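# Fit backing onto pin post, then bin the pin

## Task

Seat a rubber backing on the pin's post so it goes fully or almost fully down, then drop the pin into the bin and release it. At the end neither gripper may hold anything or touch any pin or backing. Some backings bind on the post and may stall halfway if pushed gently, so a firmer press may be needed.

## Robot and tools

Robot: two arms, left_arm and right_arm, facing each other across a table. The names are only labels and do not match sides of a camera picture. Base poses in the scene frame: left_arm at (-0.072, +0.458, +0.052) m, quat_wxyz (+0.573, 0, 0, -0.820); right_arm at (-0.075, -0.488, +0.089) m, quat_wxyz (+0.690, 0, 0, +0.724). Scene frame: origin at the table centre, +z up, table top at z = +0.020 m, left_arm's base on the +y side.

Gripper frame: fingers point along the gripper's +x axis and close along its y axis. The reported end_effector_position is the spot between the finger pads, roughly 3 to 4 cm short of the fingertips. Joint ranges (rad), base to hand: waist -3.054..3.054, shoulder 0..3.142, elbow 0..2.356, wrist pitch -1.571..1.571, wrist yaw -1.571..1.571, wrist roll -3.142..3.142.

The 14-number row (used by execute_actions and move): first left_arm's seven values dx, dy, dz, rx, ry, rz, opening, then right_arm's seven in the same order. Every row always carries both arms. Each value lies in [-1, 1]. dx..rz are offsets, not poses: they are expressed in that gripper's own axes and counted from its pose in the most recent result that showed it (before any such result in the scene, or for later calls inside one reply, from where the robot stands when the action begins). Scale: 1.0 equals 0.6 m for dx/dy/dz and 180 degrees for rotation; rx, ry, rz form a single rotation vector. Opening is absolute, not an offset: +1 is fully open (0.088 m), empty fingers close at about -0.80, and anything lower closes no further. Closing from fully open takes at least about 0.5 s. All-zero offsets do not mean stand still; they pull the arm back to the reference pose. To keep an arm parked, send in the first call of a reply the offset back to where it should be, then zeros in later calls, always with the opening it should keep.

execute_actions(actions, pictures): actions is a list holding one item or none. Empty list: just returns the current state. {"rows": [...], "steps": n}: up to 15 rows, n from 1 to 15 control steps of 1/30 s (default 15); each row applies to one step, the final row repeats if rows run out, and every row is measured from the same reference pose, not from the row before. {"steps": n} alone (n up to 300) is a wait that finishes n steps after the previous result, your reply time included. pictures (boolean) turns the camera images on or off. A rejected call sends nothing.

move(target, speed): target is one 14-number row as above. Each gripper travels in a straight line toward its target; both paths finish together, lasting 0.5 to 10 s (cut off at 10 s if longer). speed is the path's top speed in m/s, 0.002 to 0.5, default 0.25; rotation is capped at twice that in rad/s. Openings are sent at the start. Paths ignore obstacles and the other arm; a gripper may lag, wander, or overshoot speed, notably near full reach. Faster contact hits harder, and aiming farther past a contact pushes harder. The result adds a "move:" line: done, off_target, moving, held or fault, plus limits (paced = the sent pose was clipped; held = some steps were blocked, after which the arm may jump fast), and each gripper's distance from its target. If only one arm is named, the other finished fine.

wait(seconds): 0 to 10 s, sends nothing new. zoom_image(camera, region): camera is cam_head_left, cam_head_right, cam_left_wrist or cam_right_wrist (all 896x504); region is [x0, y0, x1, y1] pixels from the top-left, at most 504 by 504. read_manual(section): only "licences", no motion. finished_scene(scene): give the number of the current scene; it is final and reports whether the goal holds.

Results: a state line per arm with position (m), quat_wxyz and velocities (m/s, rad/s) in the scene frame; positions may be off, more so at long reach. grip_measured is the finger gap on the opening scale; the last Joint positions value per arm is the gap in metres. Readings can be off by up to ~1 mm, and while squeezing something hard they read up to ~3 mm (0.061) narrower than the real gap. "pose unreachable" means the clearance check altered or blocked that arm's command; HELD flags steps where your row was partly withheld. A "Hand target" line shows where each controller is heading. Camera calibration data (K, distortion, T_world_to_cam) is supplied and may be slightly off.

Control behaviour: each step the command is clipped to within 70 mm and 16 degrees of the measured pose; position wins over orientation if both cannot be met. After an action ends an arm only continues to its last clipped pose, so check the result and send the remainder. Friction may leave the gripper short or tilted, and tiny moves may not happen; verify and correct.

Gripping: to hold, command about 0.07 below grip_measured (less for a lighter hold). Parts thinner than ~3 mm get proportionally less force. Pad force tops out around 34 to 49 N.

Avoid: knocking anything off the table (fails the task); arms striking or pressing each other (ends the scene); drops, slips, slams and very hard pushes. Joint load limits (N m): waist 18, shoulder 22.3, elbow 22.2, wrist pitch 5.86, wrist yaw 5.84, wrist roll 5.48; reaching one freezes that arm for 10 s and drops the rest of the call. Holding loads heats motors: a MOTOR HOT warning appears from 50 °C, and at 95 °C the arm is held until cool, possibly losing power. Occasional tugs on held parts or pushes on loose objects may occur. Time spent thinking keeps the simulation running.

Each tool is called after ">>>" by a JSON object that holds its "api" and its "payload", one argument or row to a line.

## Session

>>> {"api": "execute_actions", "payload": {
  "actions": []
}}

Scene clock: 0.00 s of 4800.00 s.
left_arm: end_effector_position=(-0.2293, -0.0227, +0.3400) grip_measured=+1.000 end_effector_quat_wxyz=(+0.401, +0.169, +0.214, -0.875) end_effector_velocity=(-0.000, +0.000, -0.004) end_effector_angular_velocity=(+0.007, -0.011, +0.000) | right_arm: end_effector_position=(+0.2325, -0.3630, +0.2603) grip_measured=+0.997 end_effector_quat_wxyz=(+0.553, +0.529, +0.533, -0.361) end_effector_velocity=(+0.003, -0.003, +0.002) end_effector_angular_velocity=(-0.001, -0.013, -0.016)
Joint positions: left_arm=[ 0.186  1.819  1.721 -0.477  0.535  0.046  0.088] | right_arm=[-1.278  1.621  1.445 -1.176 -0.098  1.726  0.088]
Joint velocities: left_arm=[-0.002  0.002 -0.002 -0.007 -0.007  0.007  0.   ] | right_arm=[-0.007 -0.002  0.002  0.007  0.007  0.007 -0.   ]
Heat: left arm: hottest shoulder 26 °C (+0.0 °C/min); right arm: hottest shoulder 26 °C (+0.0 °C/min).
Hand target (left_arm): -0.229, -0.023, +0.340; -0.401, -0.169, -0.214, +0.875
Hand target (right_arm): +0.232, -0.363, +0.260; +0.553, +0.529, +0.533, -0.361
camera_calibration (this result's frames):
cam_left_wrist: T_world_to_cam=[[-0.815685, 0.534827, 0.220494, -0.240386], [0.322005, 0.736403, -0.594999, 0.320997], [-0.480594, -0.414331, -0.77289, 0.21727], [0, 0, 0, 1]] pos_world=[-0.195023, -0.0177959, 0.411923]
cam_right_wrist: T_world_to_cam=[[-0.975698, -0.176749, -0.129515, 0.19818], [-0.215241, 0.883832, 0.415345, 0.297712], [0.0410573, 0.433128, -0.900397, 0.459376], [0, 0, 0, 1]] pos_world=[0.238583, -0.427068, 0.315635]

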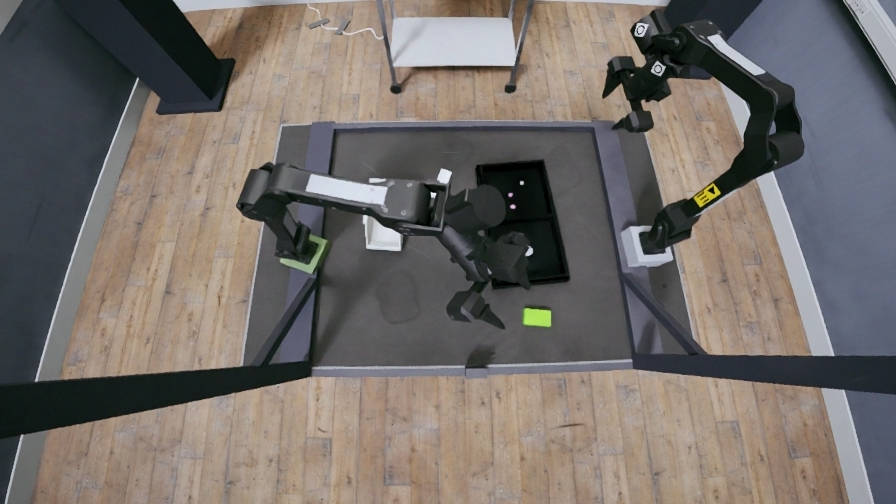

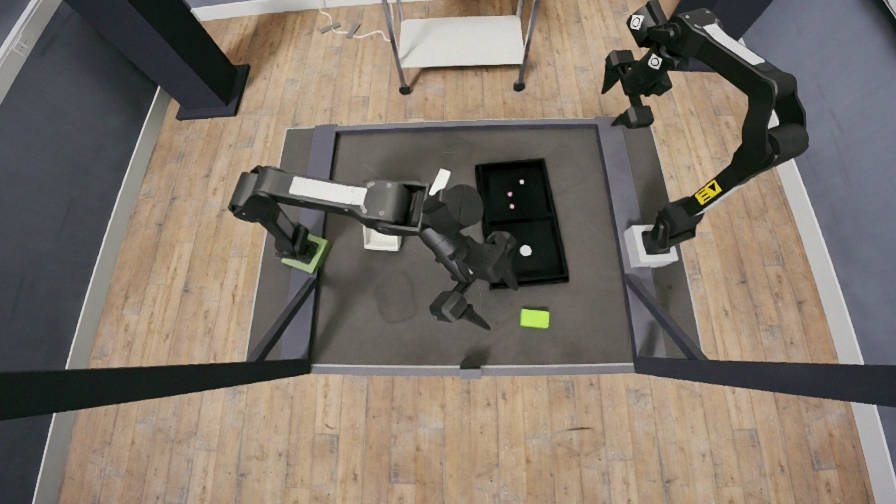

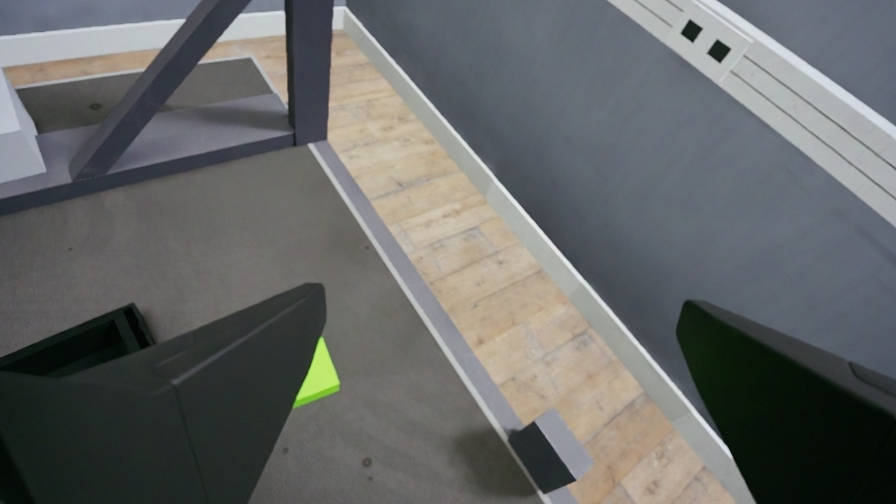

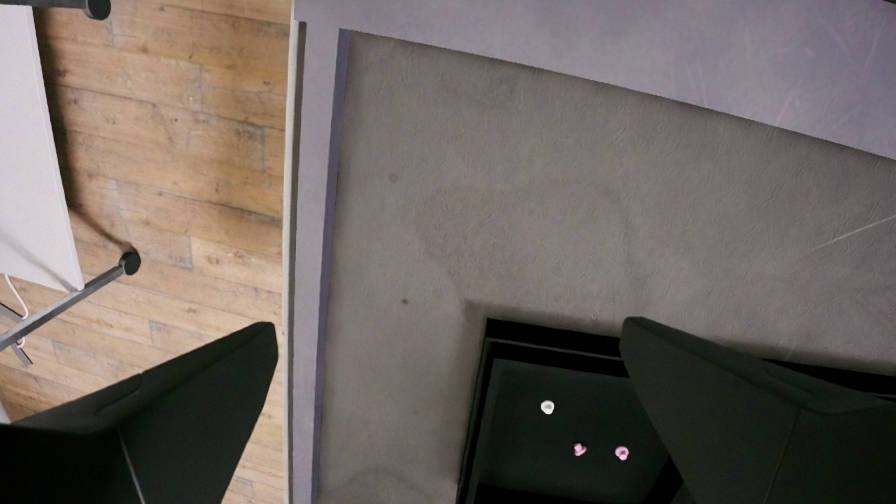

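>>> {"api": "zoom_image", "payload": {
  "camera": "cam_head_right",
  "region": [480,165,570,275]
}}

>>> {"api": "zoom_image", "payload": {
  "camera": "cam_right_wrist",
  "region": [520,380,660,480]
}}

Region (480, 165, 570, 275) of cam_head_right's 896x504 image, scaled by 4.582, with more detail than that image has; it fills the left 412 columns of this view, and the rest is white.

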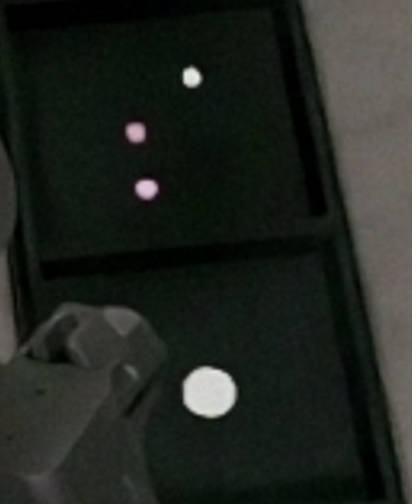

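Region (520, 380, 660, 480) of cam_right_wrist's 896x504 image, scaled by 3.600, with more detail than that image has; it fills the top 360 rows of this view, and the rest is white.

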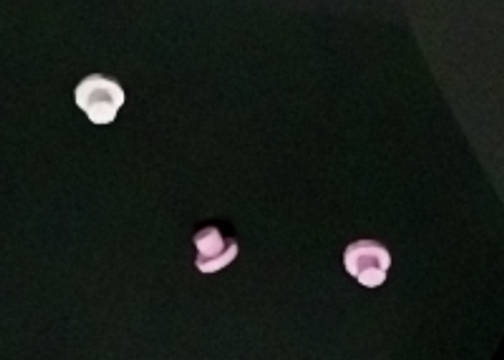

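>>> {"api": "move", "payload": {
  "target": [-0.366,-0.116,-0.233,0,0,0,0,0.178,-0.227,-0.404,-0.93,0.088,-0.07,-0.45],
  "speed": 0.45
}}

Scene clock: 18.17 s of 4800.00 s.
left_arm: end_effector_position=(-0.1272, +0.2250, +0.3392) grip_measured=+0.002 end_effector_quat_wxyz=(+0.401, +0.167, +0.215, -0.875) end_effector_velocity=(-0.001, +0.004, +0.000) end_effector_angular_velocity=(+0.006, +0.004, -0.006) | right_arm: end_effector_position=(+0.0719, -0.1353, +0.1657) grip_measured=-0.448 end_effector_quat_wxyz=(+0.506, -0.494, +0.499, +0.501) end_effector_velocity=(+0.001, -0.002, -0.000) end_effector_angular_velocity=(-0.010, -0.004, +0.034)
Joint positions: left_arm=[ 0.621  0.928  1.058 -0.941  0.877  0.403  0.039] | right_arm=[-0.447  2.009  1.577 -1.127 -0.006 -0.388  0.017]
Joint velocities: left_arm=[ 0.002 -0.007  0.002 -0.022  0.007  0.007 -0.001] | right_arm=[-0.002  0.002  0.002 -0.007  0.007 -0.037  0.   ]
Heat: left arm: hottest shoulder 30 °C (+13.2 °C/min); right arm: hottest shoulder 29 °C (+9.9 °C/min).
Hand target (left_arm): -0.127, +0.227, +0.337; -0.400, -0.167, -0.216, +0.875
Hand target (right_arm): +0.072, -0.134, +0.162; +0.501, -0.498, +0.501, +0.501
Off the commanded pose (left_arm): 0.003 m, 0 deg.
Off the commanded pose (right_arm): 0.006 m, 1 deg.
After step 90, 11.33 s passed at rest.
move: done
camera_calibration (this result's frames):
cam_left_wrist: T_world_to_cam=[[-0.814894, 0.534319, 0.22461, -0.290582], [0.317963, 0.736109, -0.59753, 0.105736], [-0.48461, -0.415506, -0.769745, 0.367014], [0, 0, 0, 1]] pos_world=[-0.0925551, 0.229927, 0.410956]
cam_right_wrist: T_world_to_cam=[[0.997343, -0.0254047, 0.0682825, -0.0846793], [-0.0436789, -0.958619, 0.281322, -0.138225], [0.05831, -0.283557, -0.957181, 0.193314], [0, 0, 0, 1]] pos_world=[0.0671446, -0.0798409, 0.229705]

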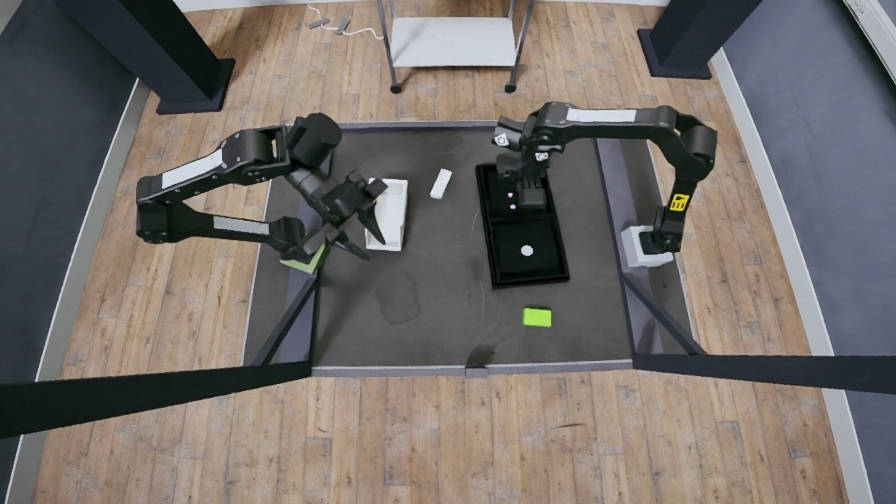

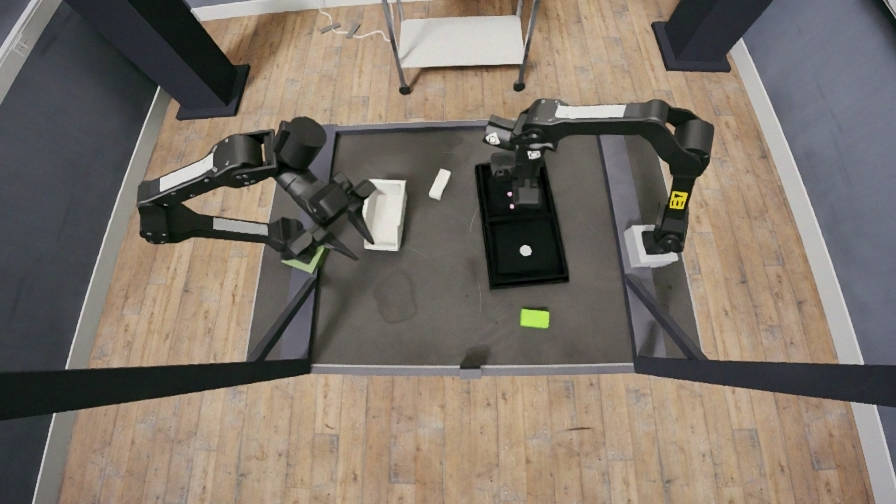

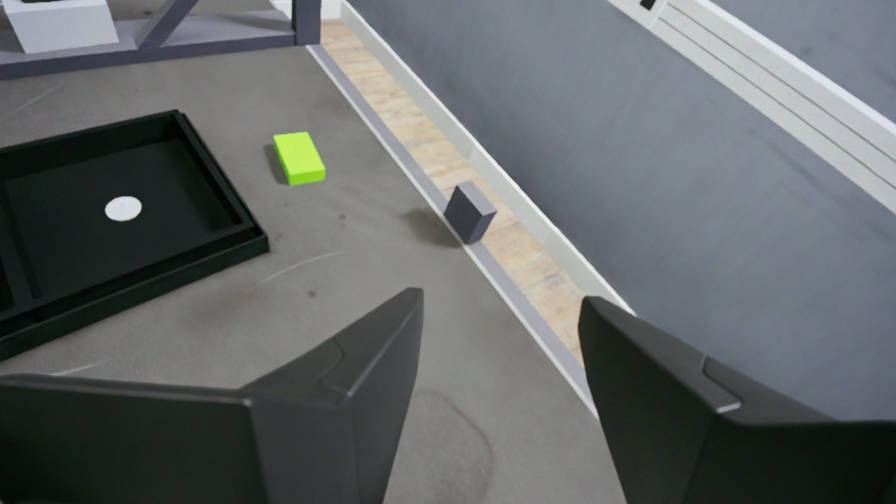

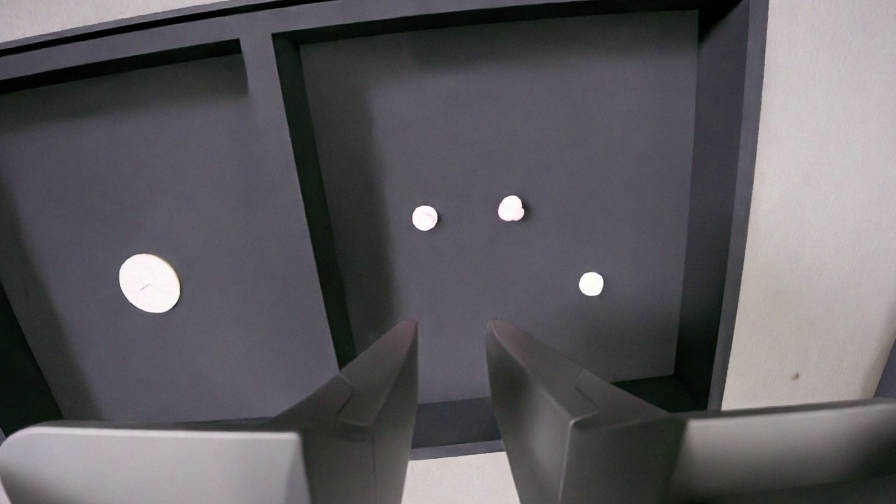

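>>> {"api": "move", "payload": {
  "target": [0,0,0,0,0,0,0,0.148,0.004,0.016,0,0.01,0,-0.45],
  "speed": 0.15
}}

>>> {"api": "zoom_image", "payload": {
  "camera": "cam_right_wrist",
  "region": [360,250,540,390]
}}

Scene clock: 26.33 s of 4800.00 s.
left_arm: end_effector_position=(-0.1271, +0.2252, +0.3391) grip_measured=+0.002 end_effector_quat_wxyz=(+0.400, +0.167, +0.215, -0.875) end_effector_velocity=(-0.002, +0.001, +0.002) end_effector_angular_velocity=(-0.009, +0.006, -0.004) | right_arm: end_effector_position=(+0.0715, -0.1213, +0.0852) grip_measured=-0.448 end_effector_quat_wxyz=(+0.504, -0.498, +0.501, +0.497) end_effector_velocity=(-0.001, -0.002, -0.006) end_effector_angular_velocity=(-0.009, +0.011, +0.020)
Joint positions: left_arm=[ 0.622  0.928  1.058 -0.943  0.878  0.405  0.039] | right_arm=[-0.429  2.16   1.474 -0.881  0.002 -0.37   0.017]
Joint velocities: left_arm=[-0.002 -0.007 -0.002  0.007  0.007 -0.007 -0.   ] | right_arm=[-0.002  0.012 -0.007  0.007 -0.007 -0.022 -0.   ]
Heat: left arm: hottest shoulder 29 °C (+6.8 °C/min); right arm: hottest shoulder 31 °C (+11.4 °C/min).
Hand target (left_arm): -0.127, +0.225, +0.339; -0.401, -0.167, -0.215, +0.875
Hand target (right_arm): +0.070, -0.124, +0.077; +0.498, -0.501, +0.507, +0.494
Off the commanded pose (left_arm): 0.000 m, 0 deg.
Off the commanded pose (right_arm): 0.009 m, 1 deg.
After step 90, 4.10 s passed at rest.
move: off_target (right_arm)
camera_calibration (this result's frames):
cam_left_wrist: T_world_to_cam=[[-0.814547, 0.534851, 0.224605, -0.290681], [0.31856, 0.735998, -0.597349, 0.105523], [-0.484801, -0.415019, -0.769887, 0.366962], [0, 0, 0, 1]] pos_world=[-0.0924854, 0.230103, 0.410842]
cam_right_wrist: T_world_to_cam=[[0.997038, -0.0246773, 0.0728391, -0.0786889], [-0.0449733, -0.955382, 0.291929, -0.102586], [0.0623851, -0.29434, -0.953663, 0.11842], [0, 0, 0, 1]] pos_world=[0.0664545, -0.0650953, 0.148613]

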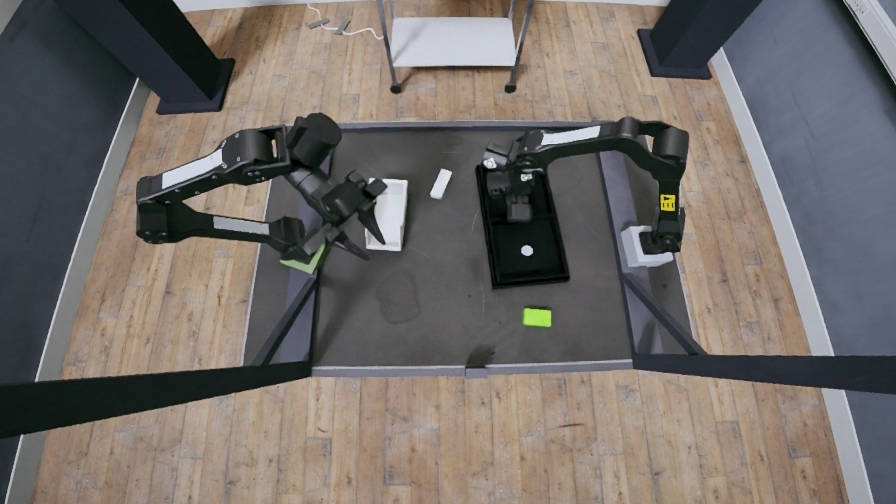

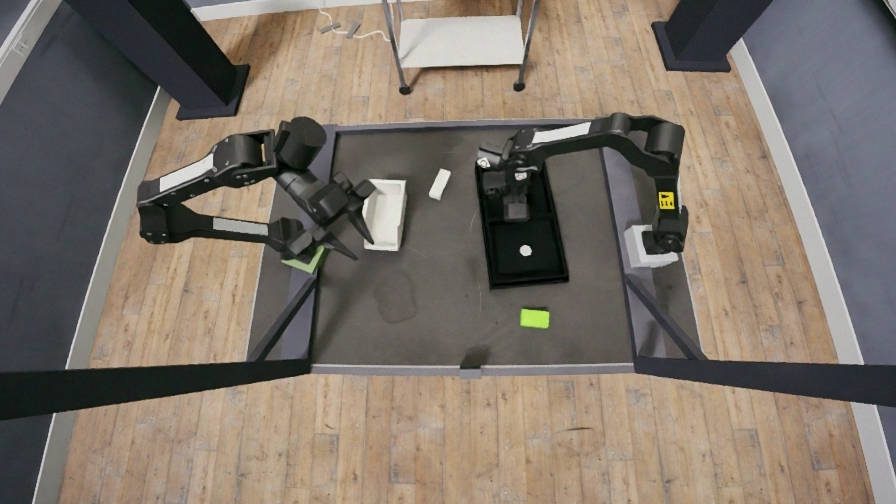

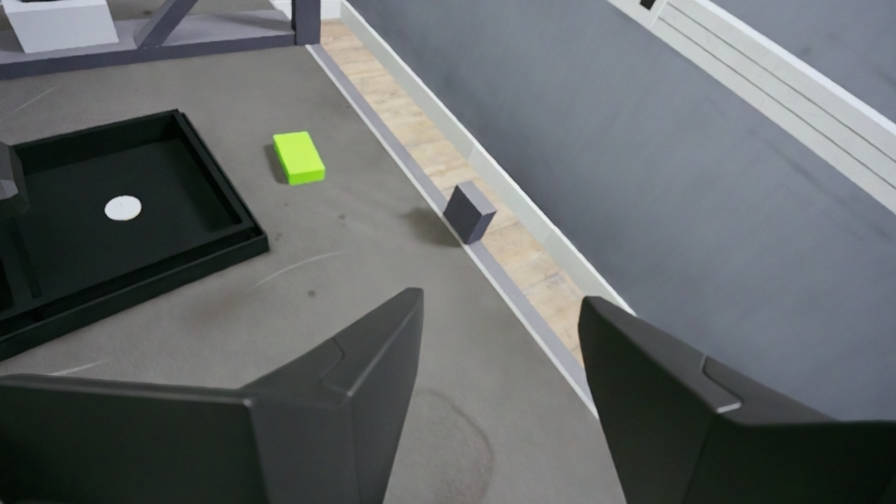

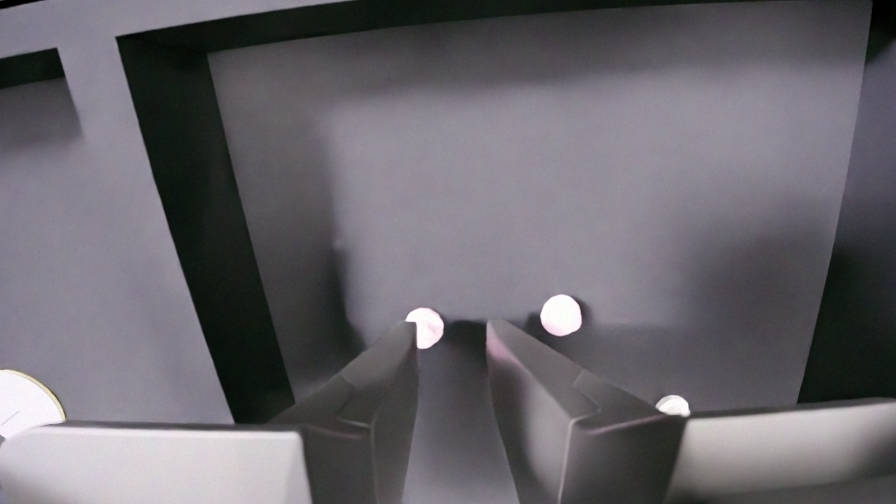

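Region (360, 250, 540, 390) of cam_right_wrist's 896x504 image, scaled by 2.800, with more detail than that image has.

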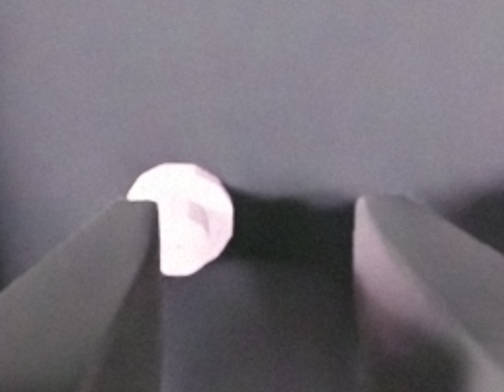

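>>> {"api": "execute_actions", "payload": {
  "actions": []
}}

>>> {"api": "move", "payload": {
  "target": [0,0,0,0,0,0,0,0,0.014,0,0,0,0,-0.5],
  "speed": 0.02
}}

>>> {"api": "zoom_image", "payload": {
  "camera": "cam_right_wrist",
  "region": [350,250,550,400]
}}

Scene clock: 37.83 s of 4800.00 s.
left_arm: end_effector_position=(-0.1271, +0.2252, +0.3391) grip_measured=+0.002 end_effector_quat_wxyz=(+0.400, +0.167, +0.215, -0.875) end_effector_velocity=(-0.002, +0.002, -0.001) end_effector_angular_velocity=(+0.019, +0.021, +0.003) | right_arm: end_effector_position=(+0.0716, -0.1212, +0.0846) grip_measured=-0.448 end_effector_quat_wxyz=(+0.504, -0.498, +0.501, +0.497) end_effector_velocity=(-0.002, -0.004, +0.002) end_effector_angular_velocity=(-0.013, +0.013, +0.020)
Joint positions: left_arm=[ 0.622  0.928  1.058 -0.943  0.878  0.405  0.039] | right_arm=[-0.429  2.162  1.474 -0.88   0.002 -0.37   0.017]
Joint velocities: left_arm=[-0.002 -0.002 -0.002 -0.007  0.007 -0.022 -0.   ] | right_arm=[-0.002 -0.007 -0.002 -0.022 -0.007 -0.022 -0.   ]
Heat: left arm: hottest shoulder 28 °C (+3.2 °C/min); right arm: hottest shoulder 32 °C (+9.5 °C/min).
Hand target (left_arm): -0.127, +0.225, +0.339; -0.401, -0.167, -0.215, +0.875
Hand target (right_arm): +0.070, -0.124, +0.077; +0.498, -0.502, +0.507, +0.493
Off the commanded pose (left_arm): 0.000 m, 0 deg.
Off the commanded pose (right_arm): 0.009 m, 1 deg.
Steps of this call (steps 1 to 90: nothing new was sent; then 8.50 s passed at rest). Readings (end_effector_position):
1: left_arm (-0.1271, +0.2252, +0.3391) | right_arm (+0.0715, -0.1214, +0.0851)
2: left_arm (-0.1271, +0.2252, +0.3391) | right_arm (+0.0715, -0.1213, +0.0849)
4: left_arm (-0.1271, +0.2252, +0.3391) | right_arm (+0.0716, -0.1213, +0.0848)
8: left_arm (-0.1271, +0.2252, +0.3391) | right_arm (+0.0716, -0.1213, +0.0848)
90: the state above
camera_calibration (this result's frames):
cam_left_wrist: T_world_to_cam=[[-0.814547, 0.534851, 0.224605, -0.290681], [0.31856, 0.735998, -0.597349, 0.105523], [-0.484801, -0.415019, -0.769887, 0.366962], [0, 0, 0, 1]] pos_world=[-0.0924854, 0.230103, 0.410842]
cam_right_wrist: T_world_to_cam=[[0.997023, -0.0246426, 0.0730634, -0.0787442], [-0.0450368, -0.955237, 0.292393, -0.102378], [0.0625876, -0.294813, -0.953503, 0.117802], [0, 0, 0, 1]] pos_world=[0.066526, -0.065006, 0.148012]

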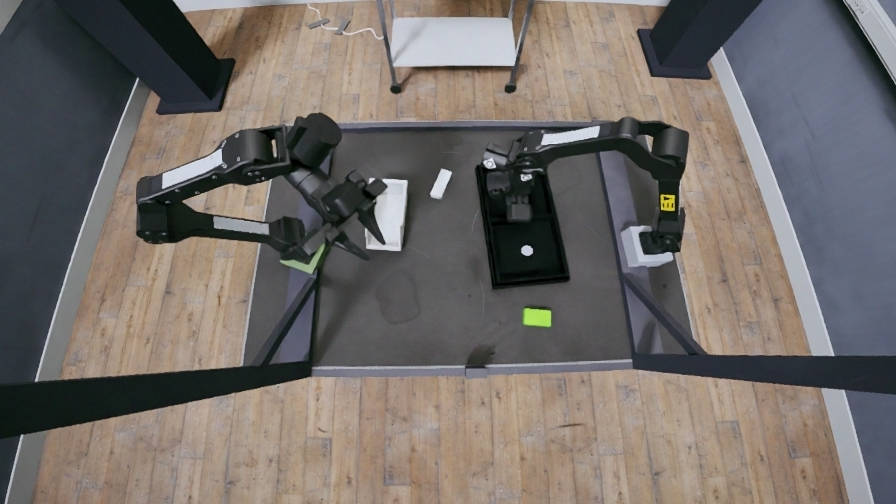

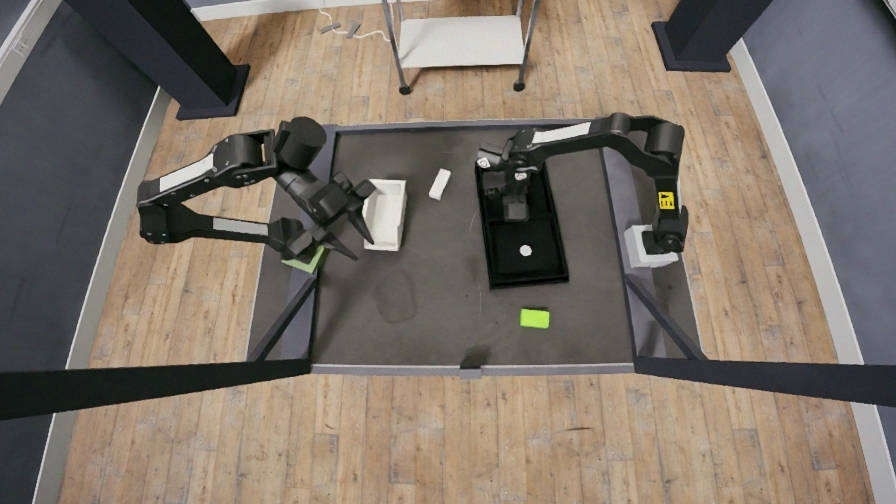

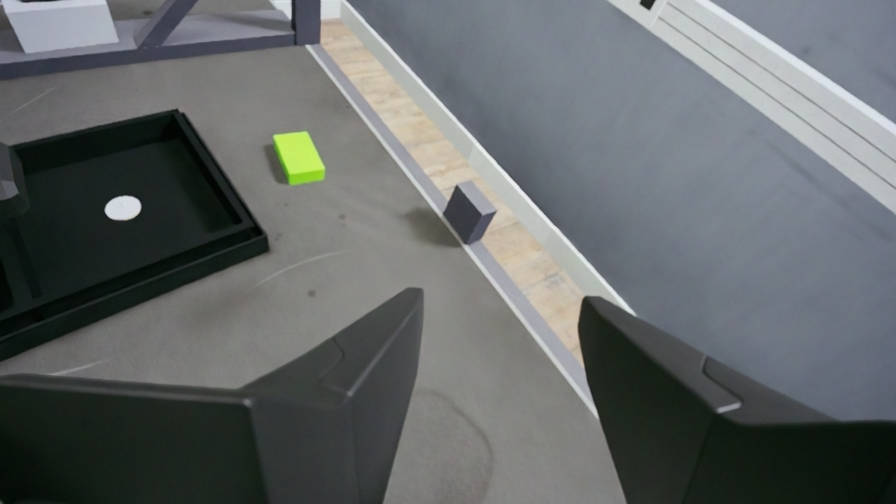

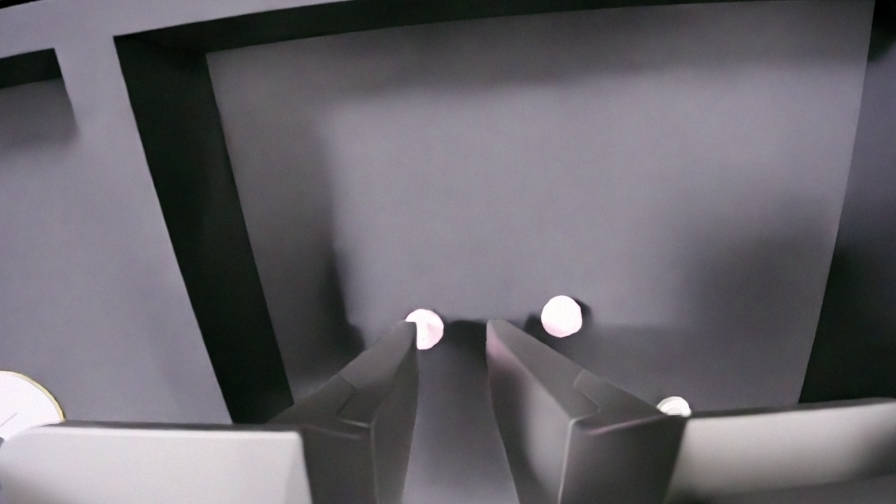

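Scene clock: 38.57 s of 4800.00 s.
left_arm: end_effector_position=(-0.1271, +0.2252, +0.3391) grip_measured=+0.002 end_effector_quat_wxyz=(+0.400, +0.167, +0.215, -0.875) end_effector_velocity=(-0.002, +0.004, -0.002) end_effector_angular_velocity=(+0.033, +0.025, +0.003) | right_arm: end_effector_position=(+0.0648, -0.1199, +0.0833) grip_measured=-0.498 end_effector_quat_wxyz=(+0.503, -0.498, +0.502, +0.497) end_effector_velocity=(-0.005, -0.000, +0.000) end_effector_angular_velocity=(+0.001, +0.023, -0.005)
Joint positions: left_arm=[ 0.622  0.928  1.058 -0.943  0.878  0.405  0.039] | right_arm=[-0.412  2.162  1.468 -0.876  0.002 -0.353  0.015]
Joint velocities: left_arm=[-0.002 -0.002 -0.002 -0.022  0.007 -0.022  0.   ] | right_arm=[ 0.002 -0.002 -0.002 -0.007 -0.022  0.007 -0.   ]
Heat: left arm: hottest shoulder 28 °C (+3.1 °C/min); right arm: hottest shoulder 33 °C (+10.9 °C/min).
Hand target (left_arm): -0.127, +0.225, +0.339; -0.400, -0.167, -0.215, +0.875
Hand target (right_arm): +0.063, -0.121, +0.085; +0.504, -0.498, +0.501, +0.497
Off the commanded pose (left_arm): 0.000 m, 0 deg.
Off the commanded pose (right_arm): 0.003 m, 0 deg.
move: done
camera_calibration (this result's frames):
cam_left_wrist: T_world_to_cam=[[-0.814547, 0.534851, 0.224605, -0.290681], [0.31856, 0.735998, -0.597349, 0.105523], [-0.484801, -0.415019, -0.769887, 0.366962], [0, 0, 0, 1]] pos_world=[-0.0924854, 0.230103, 0.410842]
cam_right_wrist: T_world_to_cam=[[0.997085, -0.0244913, 0.0722638, -0.0718122], [-0.0447864, -0.954627, 0.294418, -0.101074], [0.0617743, -0.296796, -0.952941, 0.117074], [0, 0, 0, 1]] pos_world=[0.0598439, -0.0634992, 0.146512]

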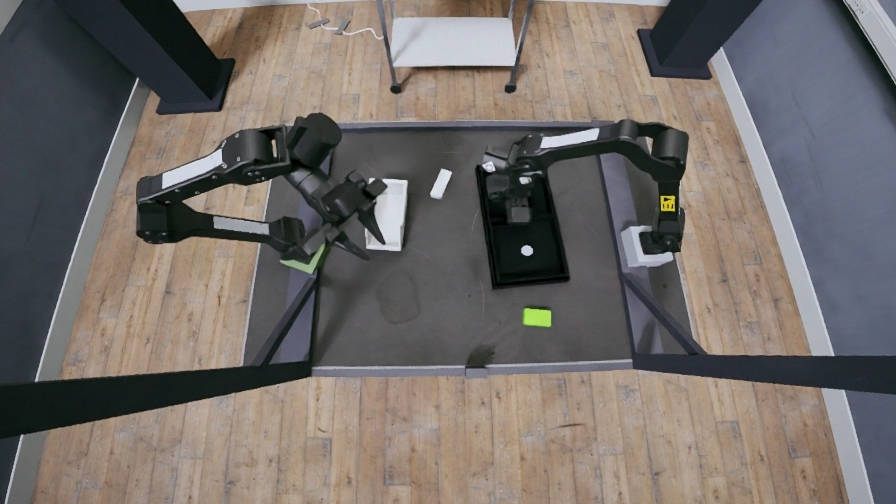

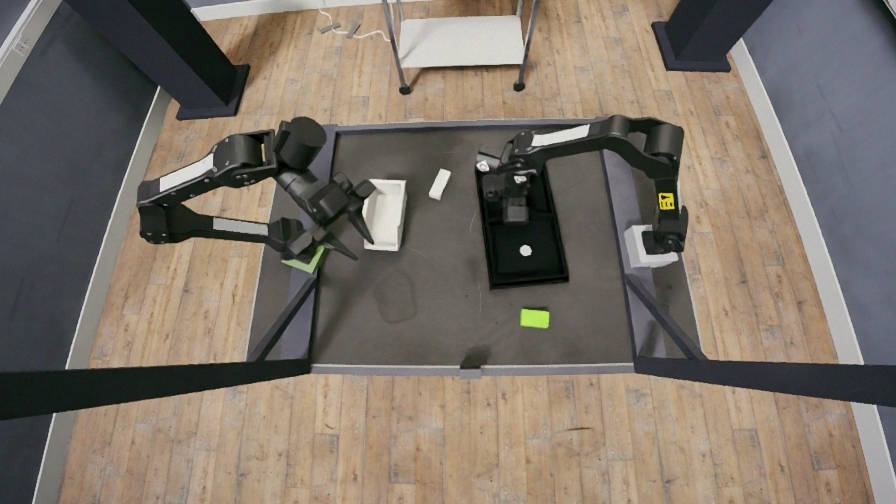

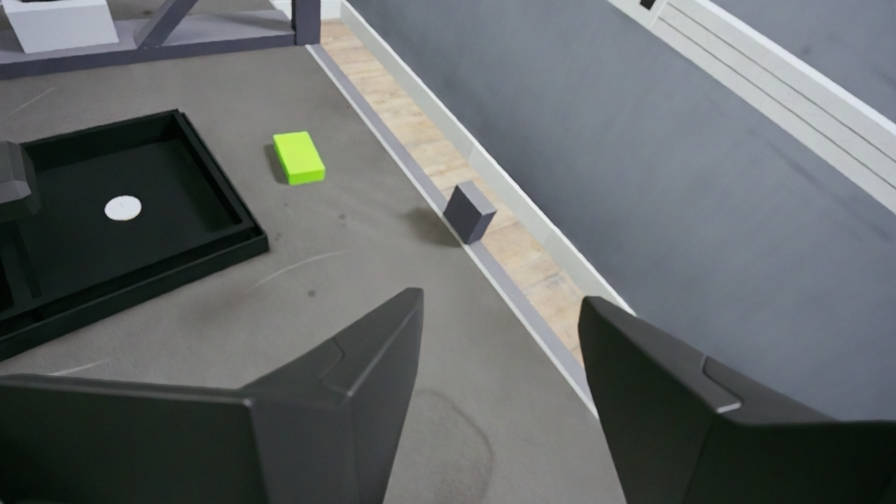

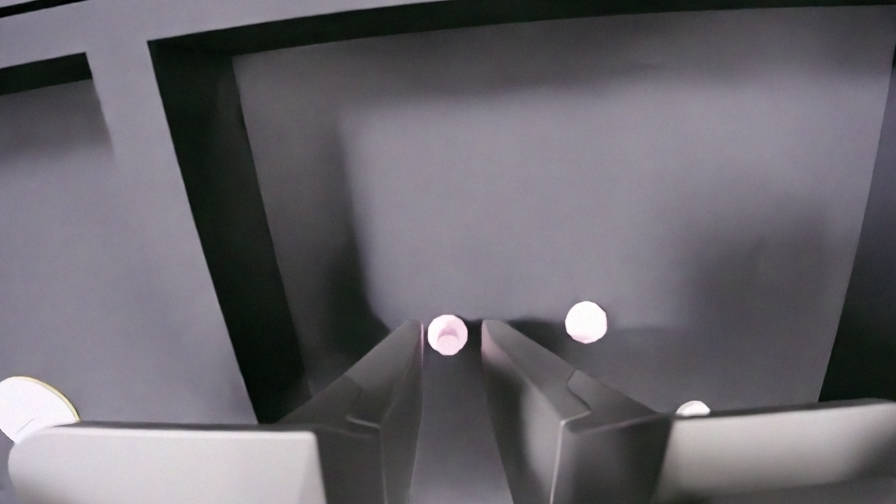

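Region (350, 250, 550, 400) of cam_right_wrist's 896x504 image, scaled by 2.520, with more detail than that image has; it fills the top 378 rows of this view, and the rest is white.

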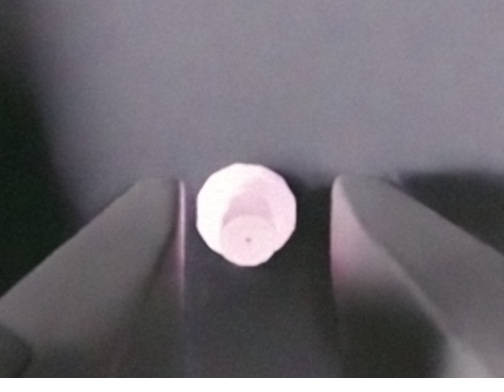

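>>> {"api": "move", "payload": {
  "target": [0,0,0,0,0,0,0,0.028,0.003,-0.012,0,0.006,0,-0.6],
  "speed": 0.015
}}

>>> {"api": "zoom_image", "payload": {
  "camera": "cam_right_wrist",
  "region": [350,250,550,400]
}}

Scene clock: 43.53 s of 4800.00 s.
left_arm: end_effector_position=(-0.1271, +0.2252, +0.3391) grip_measured=+0.002 end_effector_quat_wxyz=(+0.400, +0.167, +0.215, -0.875) end_effector_velocity=(-0.003, +0.005, -0.004) end_effector_angular_velocity=(+0.048, +0.029, +0.003) | right_arm: end_effector_position=(+0.0644, -0.1225, +0.0749) grip_measured=-0.598 end_effector_quat_wxyz=(+0.506, -0.498, +0.500, +0.497) end_effector_velocity=(-0.003, -0.003, -0.003) end_effector_angular_velocity=(-0.014, +0.013, +0.024)
Joint positions: left_arm=[ 0.622  0.928  1.058 -0.943  0.878  0.405  0.039] | right_arm=[-0.412  2.163  1.434 -0.834  0.006 -0.352  0.01 ]
Joint velocities: left_arm=[-0.002 -0.002 -0.002 -0.037  0.007 -0.022 -0.   ] | right_arm=[ 0.002  0.002 -0.007 -0.007 -0.007 -0.022 -0.   ]
Heat: left arm: hottest shoulder 28 °C (+2.8 °C/min); right arm: hottest shoulder 35 °C (+12.4 °C/min).
Hand target (left_arm): -0.127, +0.225, +0.339; -0.400, -0.167, -0.215, +0.875
Hand target (right_arm): +0.063, -0.127, +0.067; +0.498, -0.503, +0.506, +0.492
Off the commanded pose (left_arm): 0.000 m, 0 deg.
Off the commanded pose (right_arm): 0.010 m, 1 deg.
After step 90, 0.53 s passed at rest.
move: off_target (right_arm)
camera_calibration (this result's frames):
cam_left_wrist: T_world_to_cam=[[-0.814547, 0.534851, 0.224605, -0.290681], [0.31856, 0.735998, -0.597349, 0.105523], [-0.484801, -0.415019, -0.769887, 0.366962], [0, 0, 0, 1]] pos_world=[-0.0924854, 0.230103, 0.410842]
cam_right_wrist: T_world_to_cam=[[0.996683, -0.0251947, 0.0773846, -0.0712874], [-0.0466957, -0.955817, 0.29023, -0.100808], [0.0666532, -0.292881, -0.953823, 0.108597], [0, 0, 0, 1]] pos_world=[0.0591053, -0.0663442, 0.138356]

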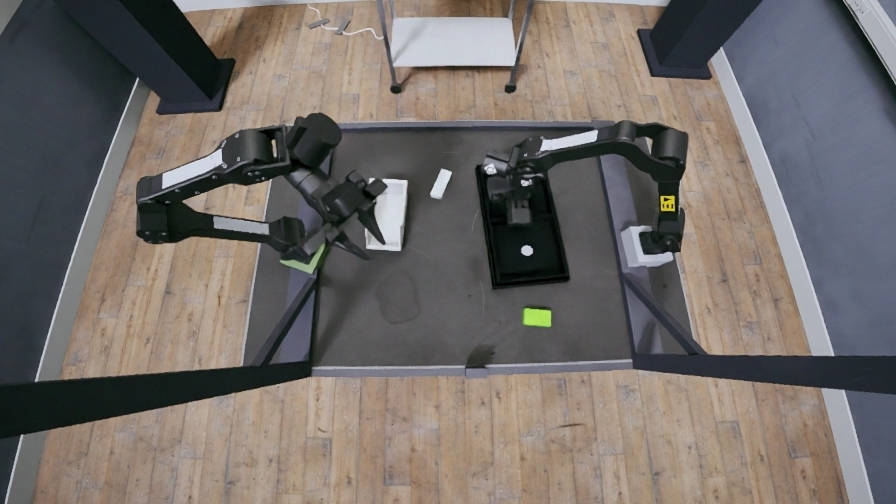

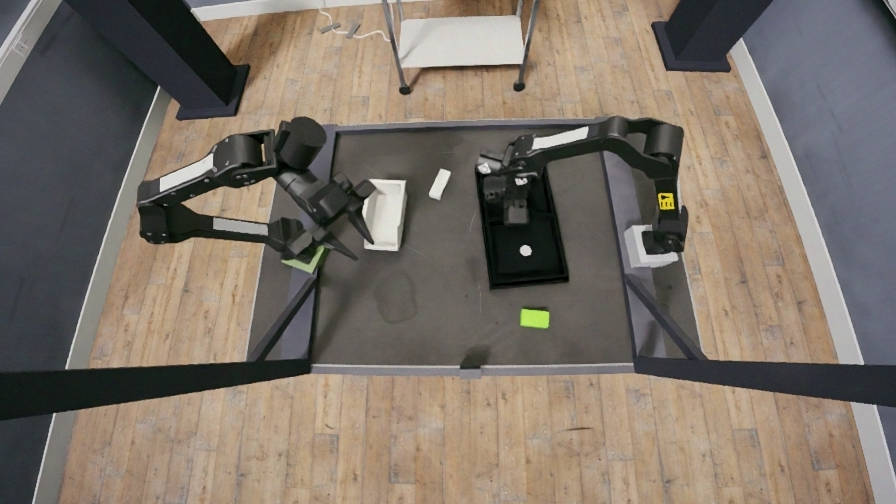

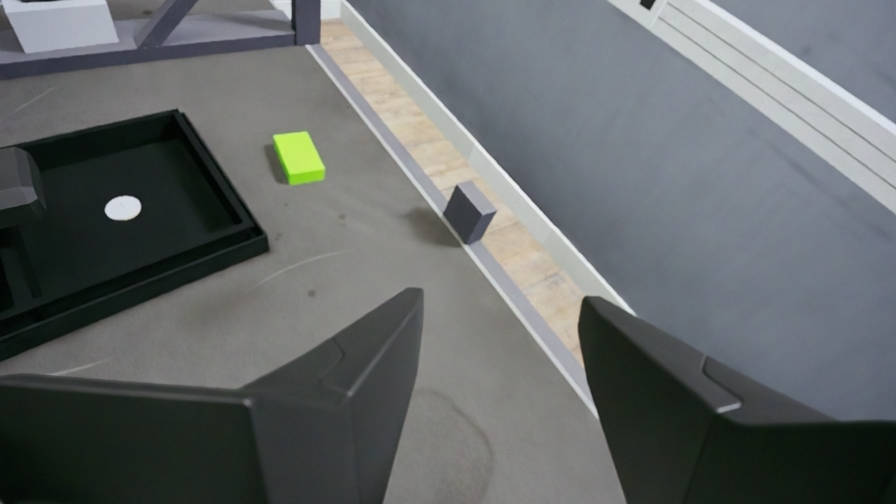

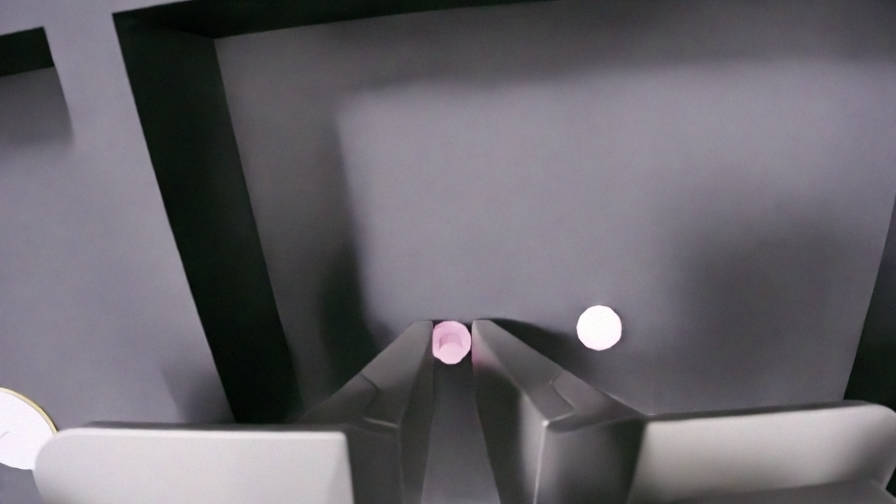

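Region (350, 250, 550, 400) of cam_right_wrist's 896x504 image, scaled by 2.520, with more detail than that image has; it fills the top 378 rows of this view, and the rest is white.

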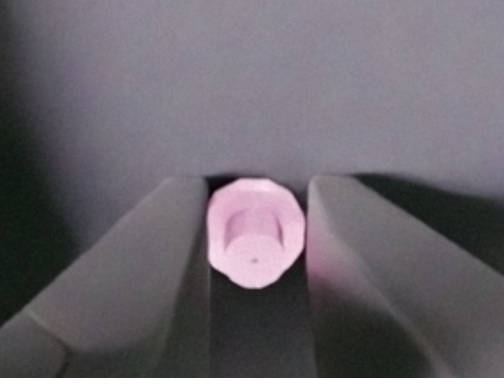

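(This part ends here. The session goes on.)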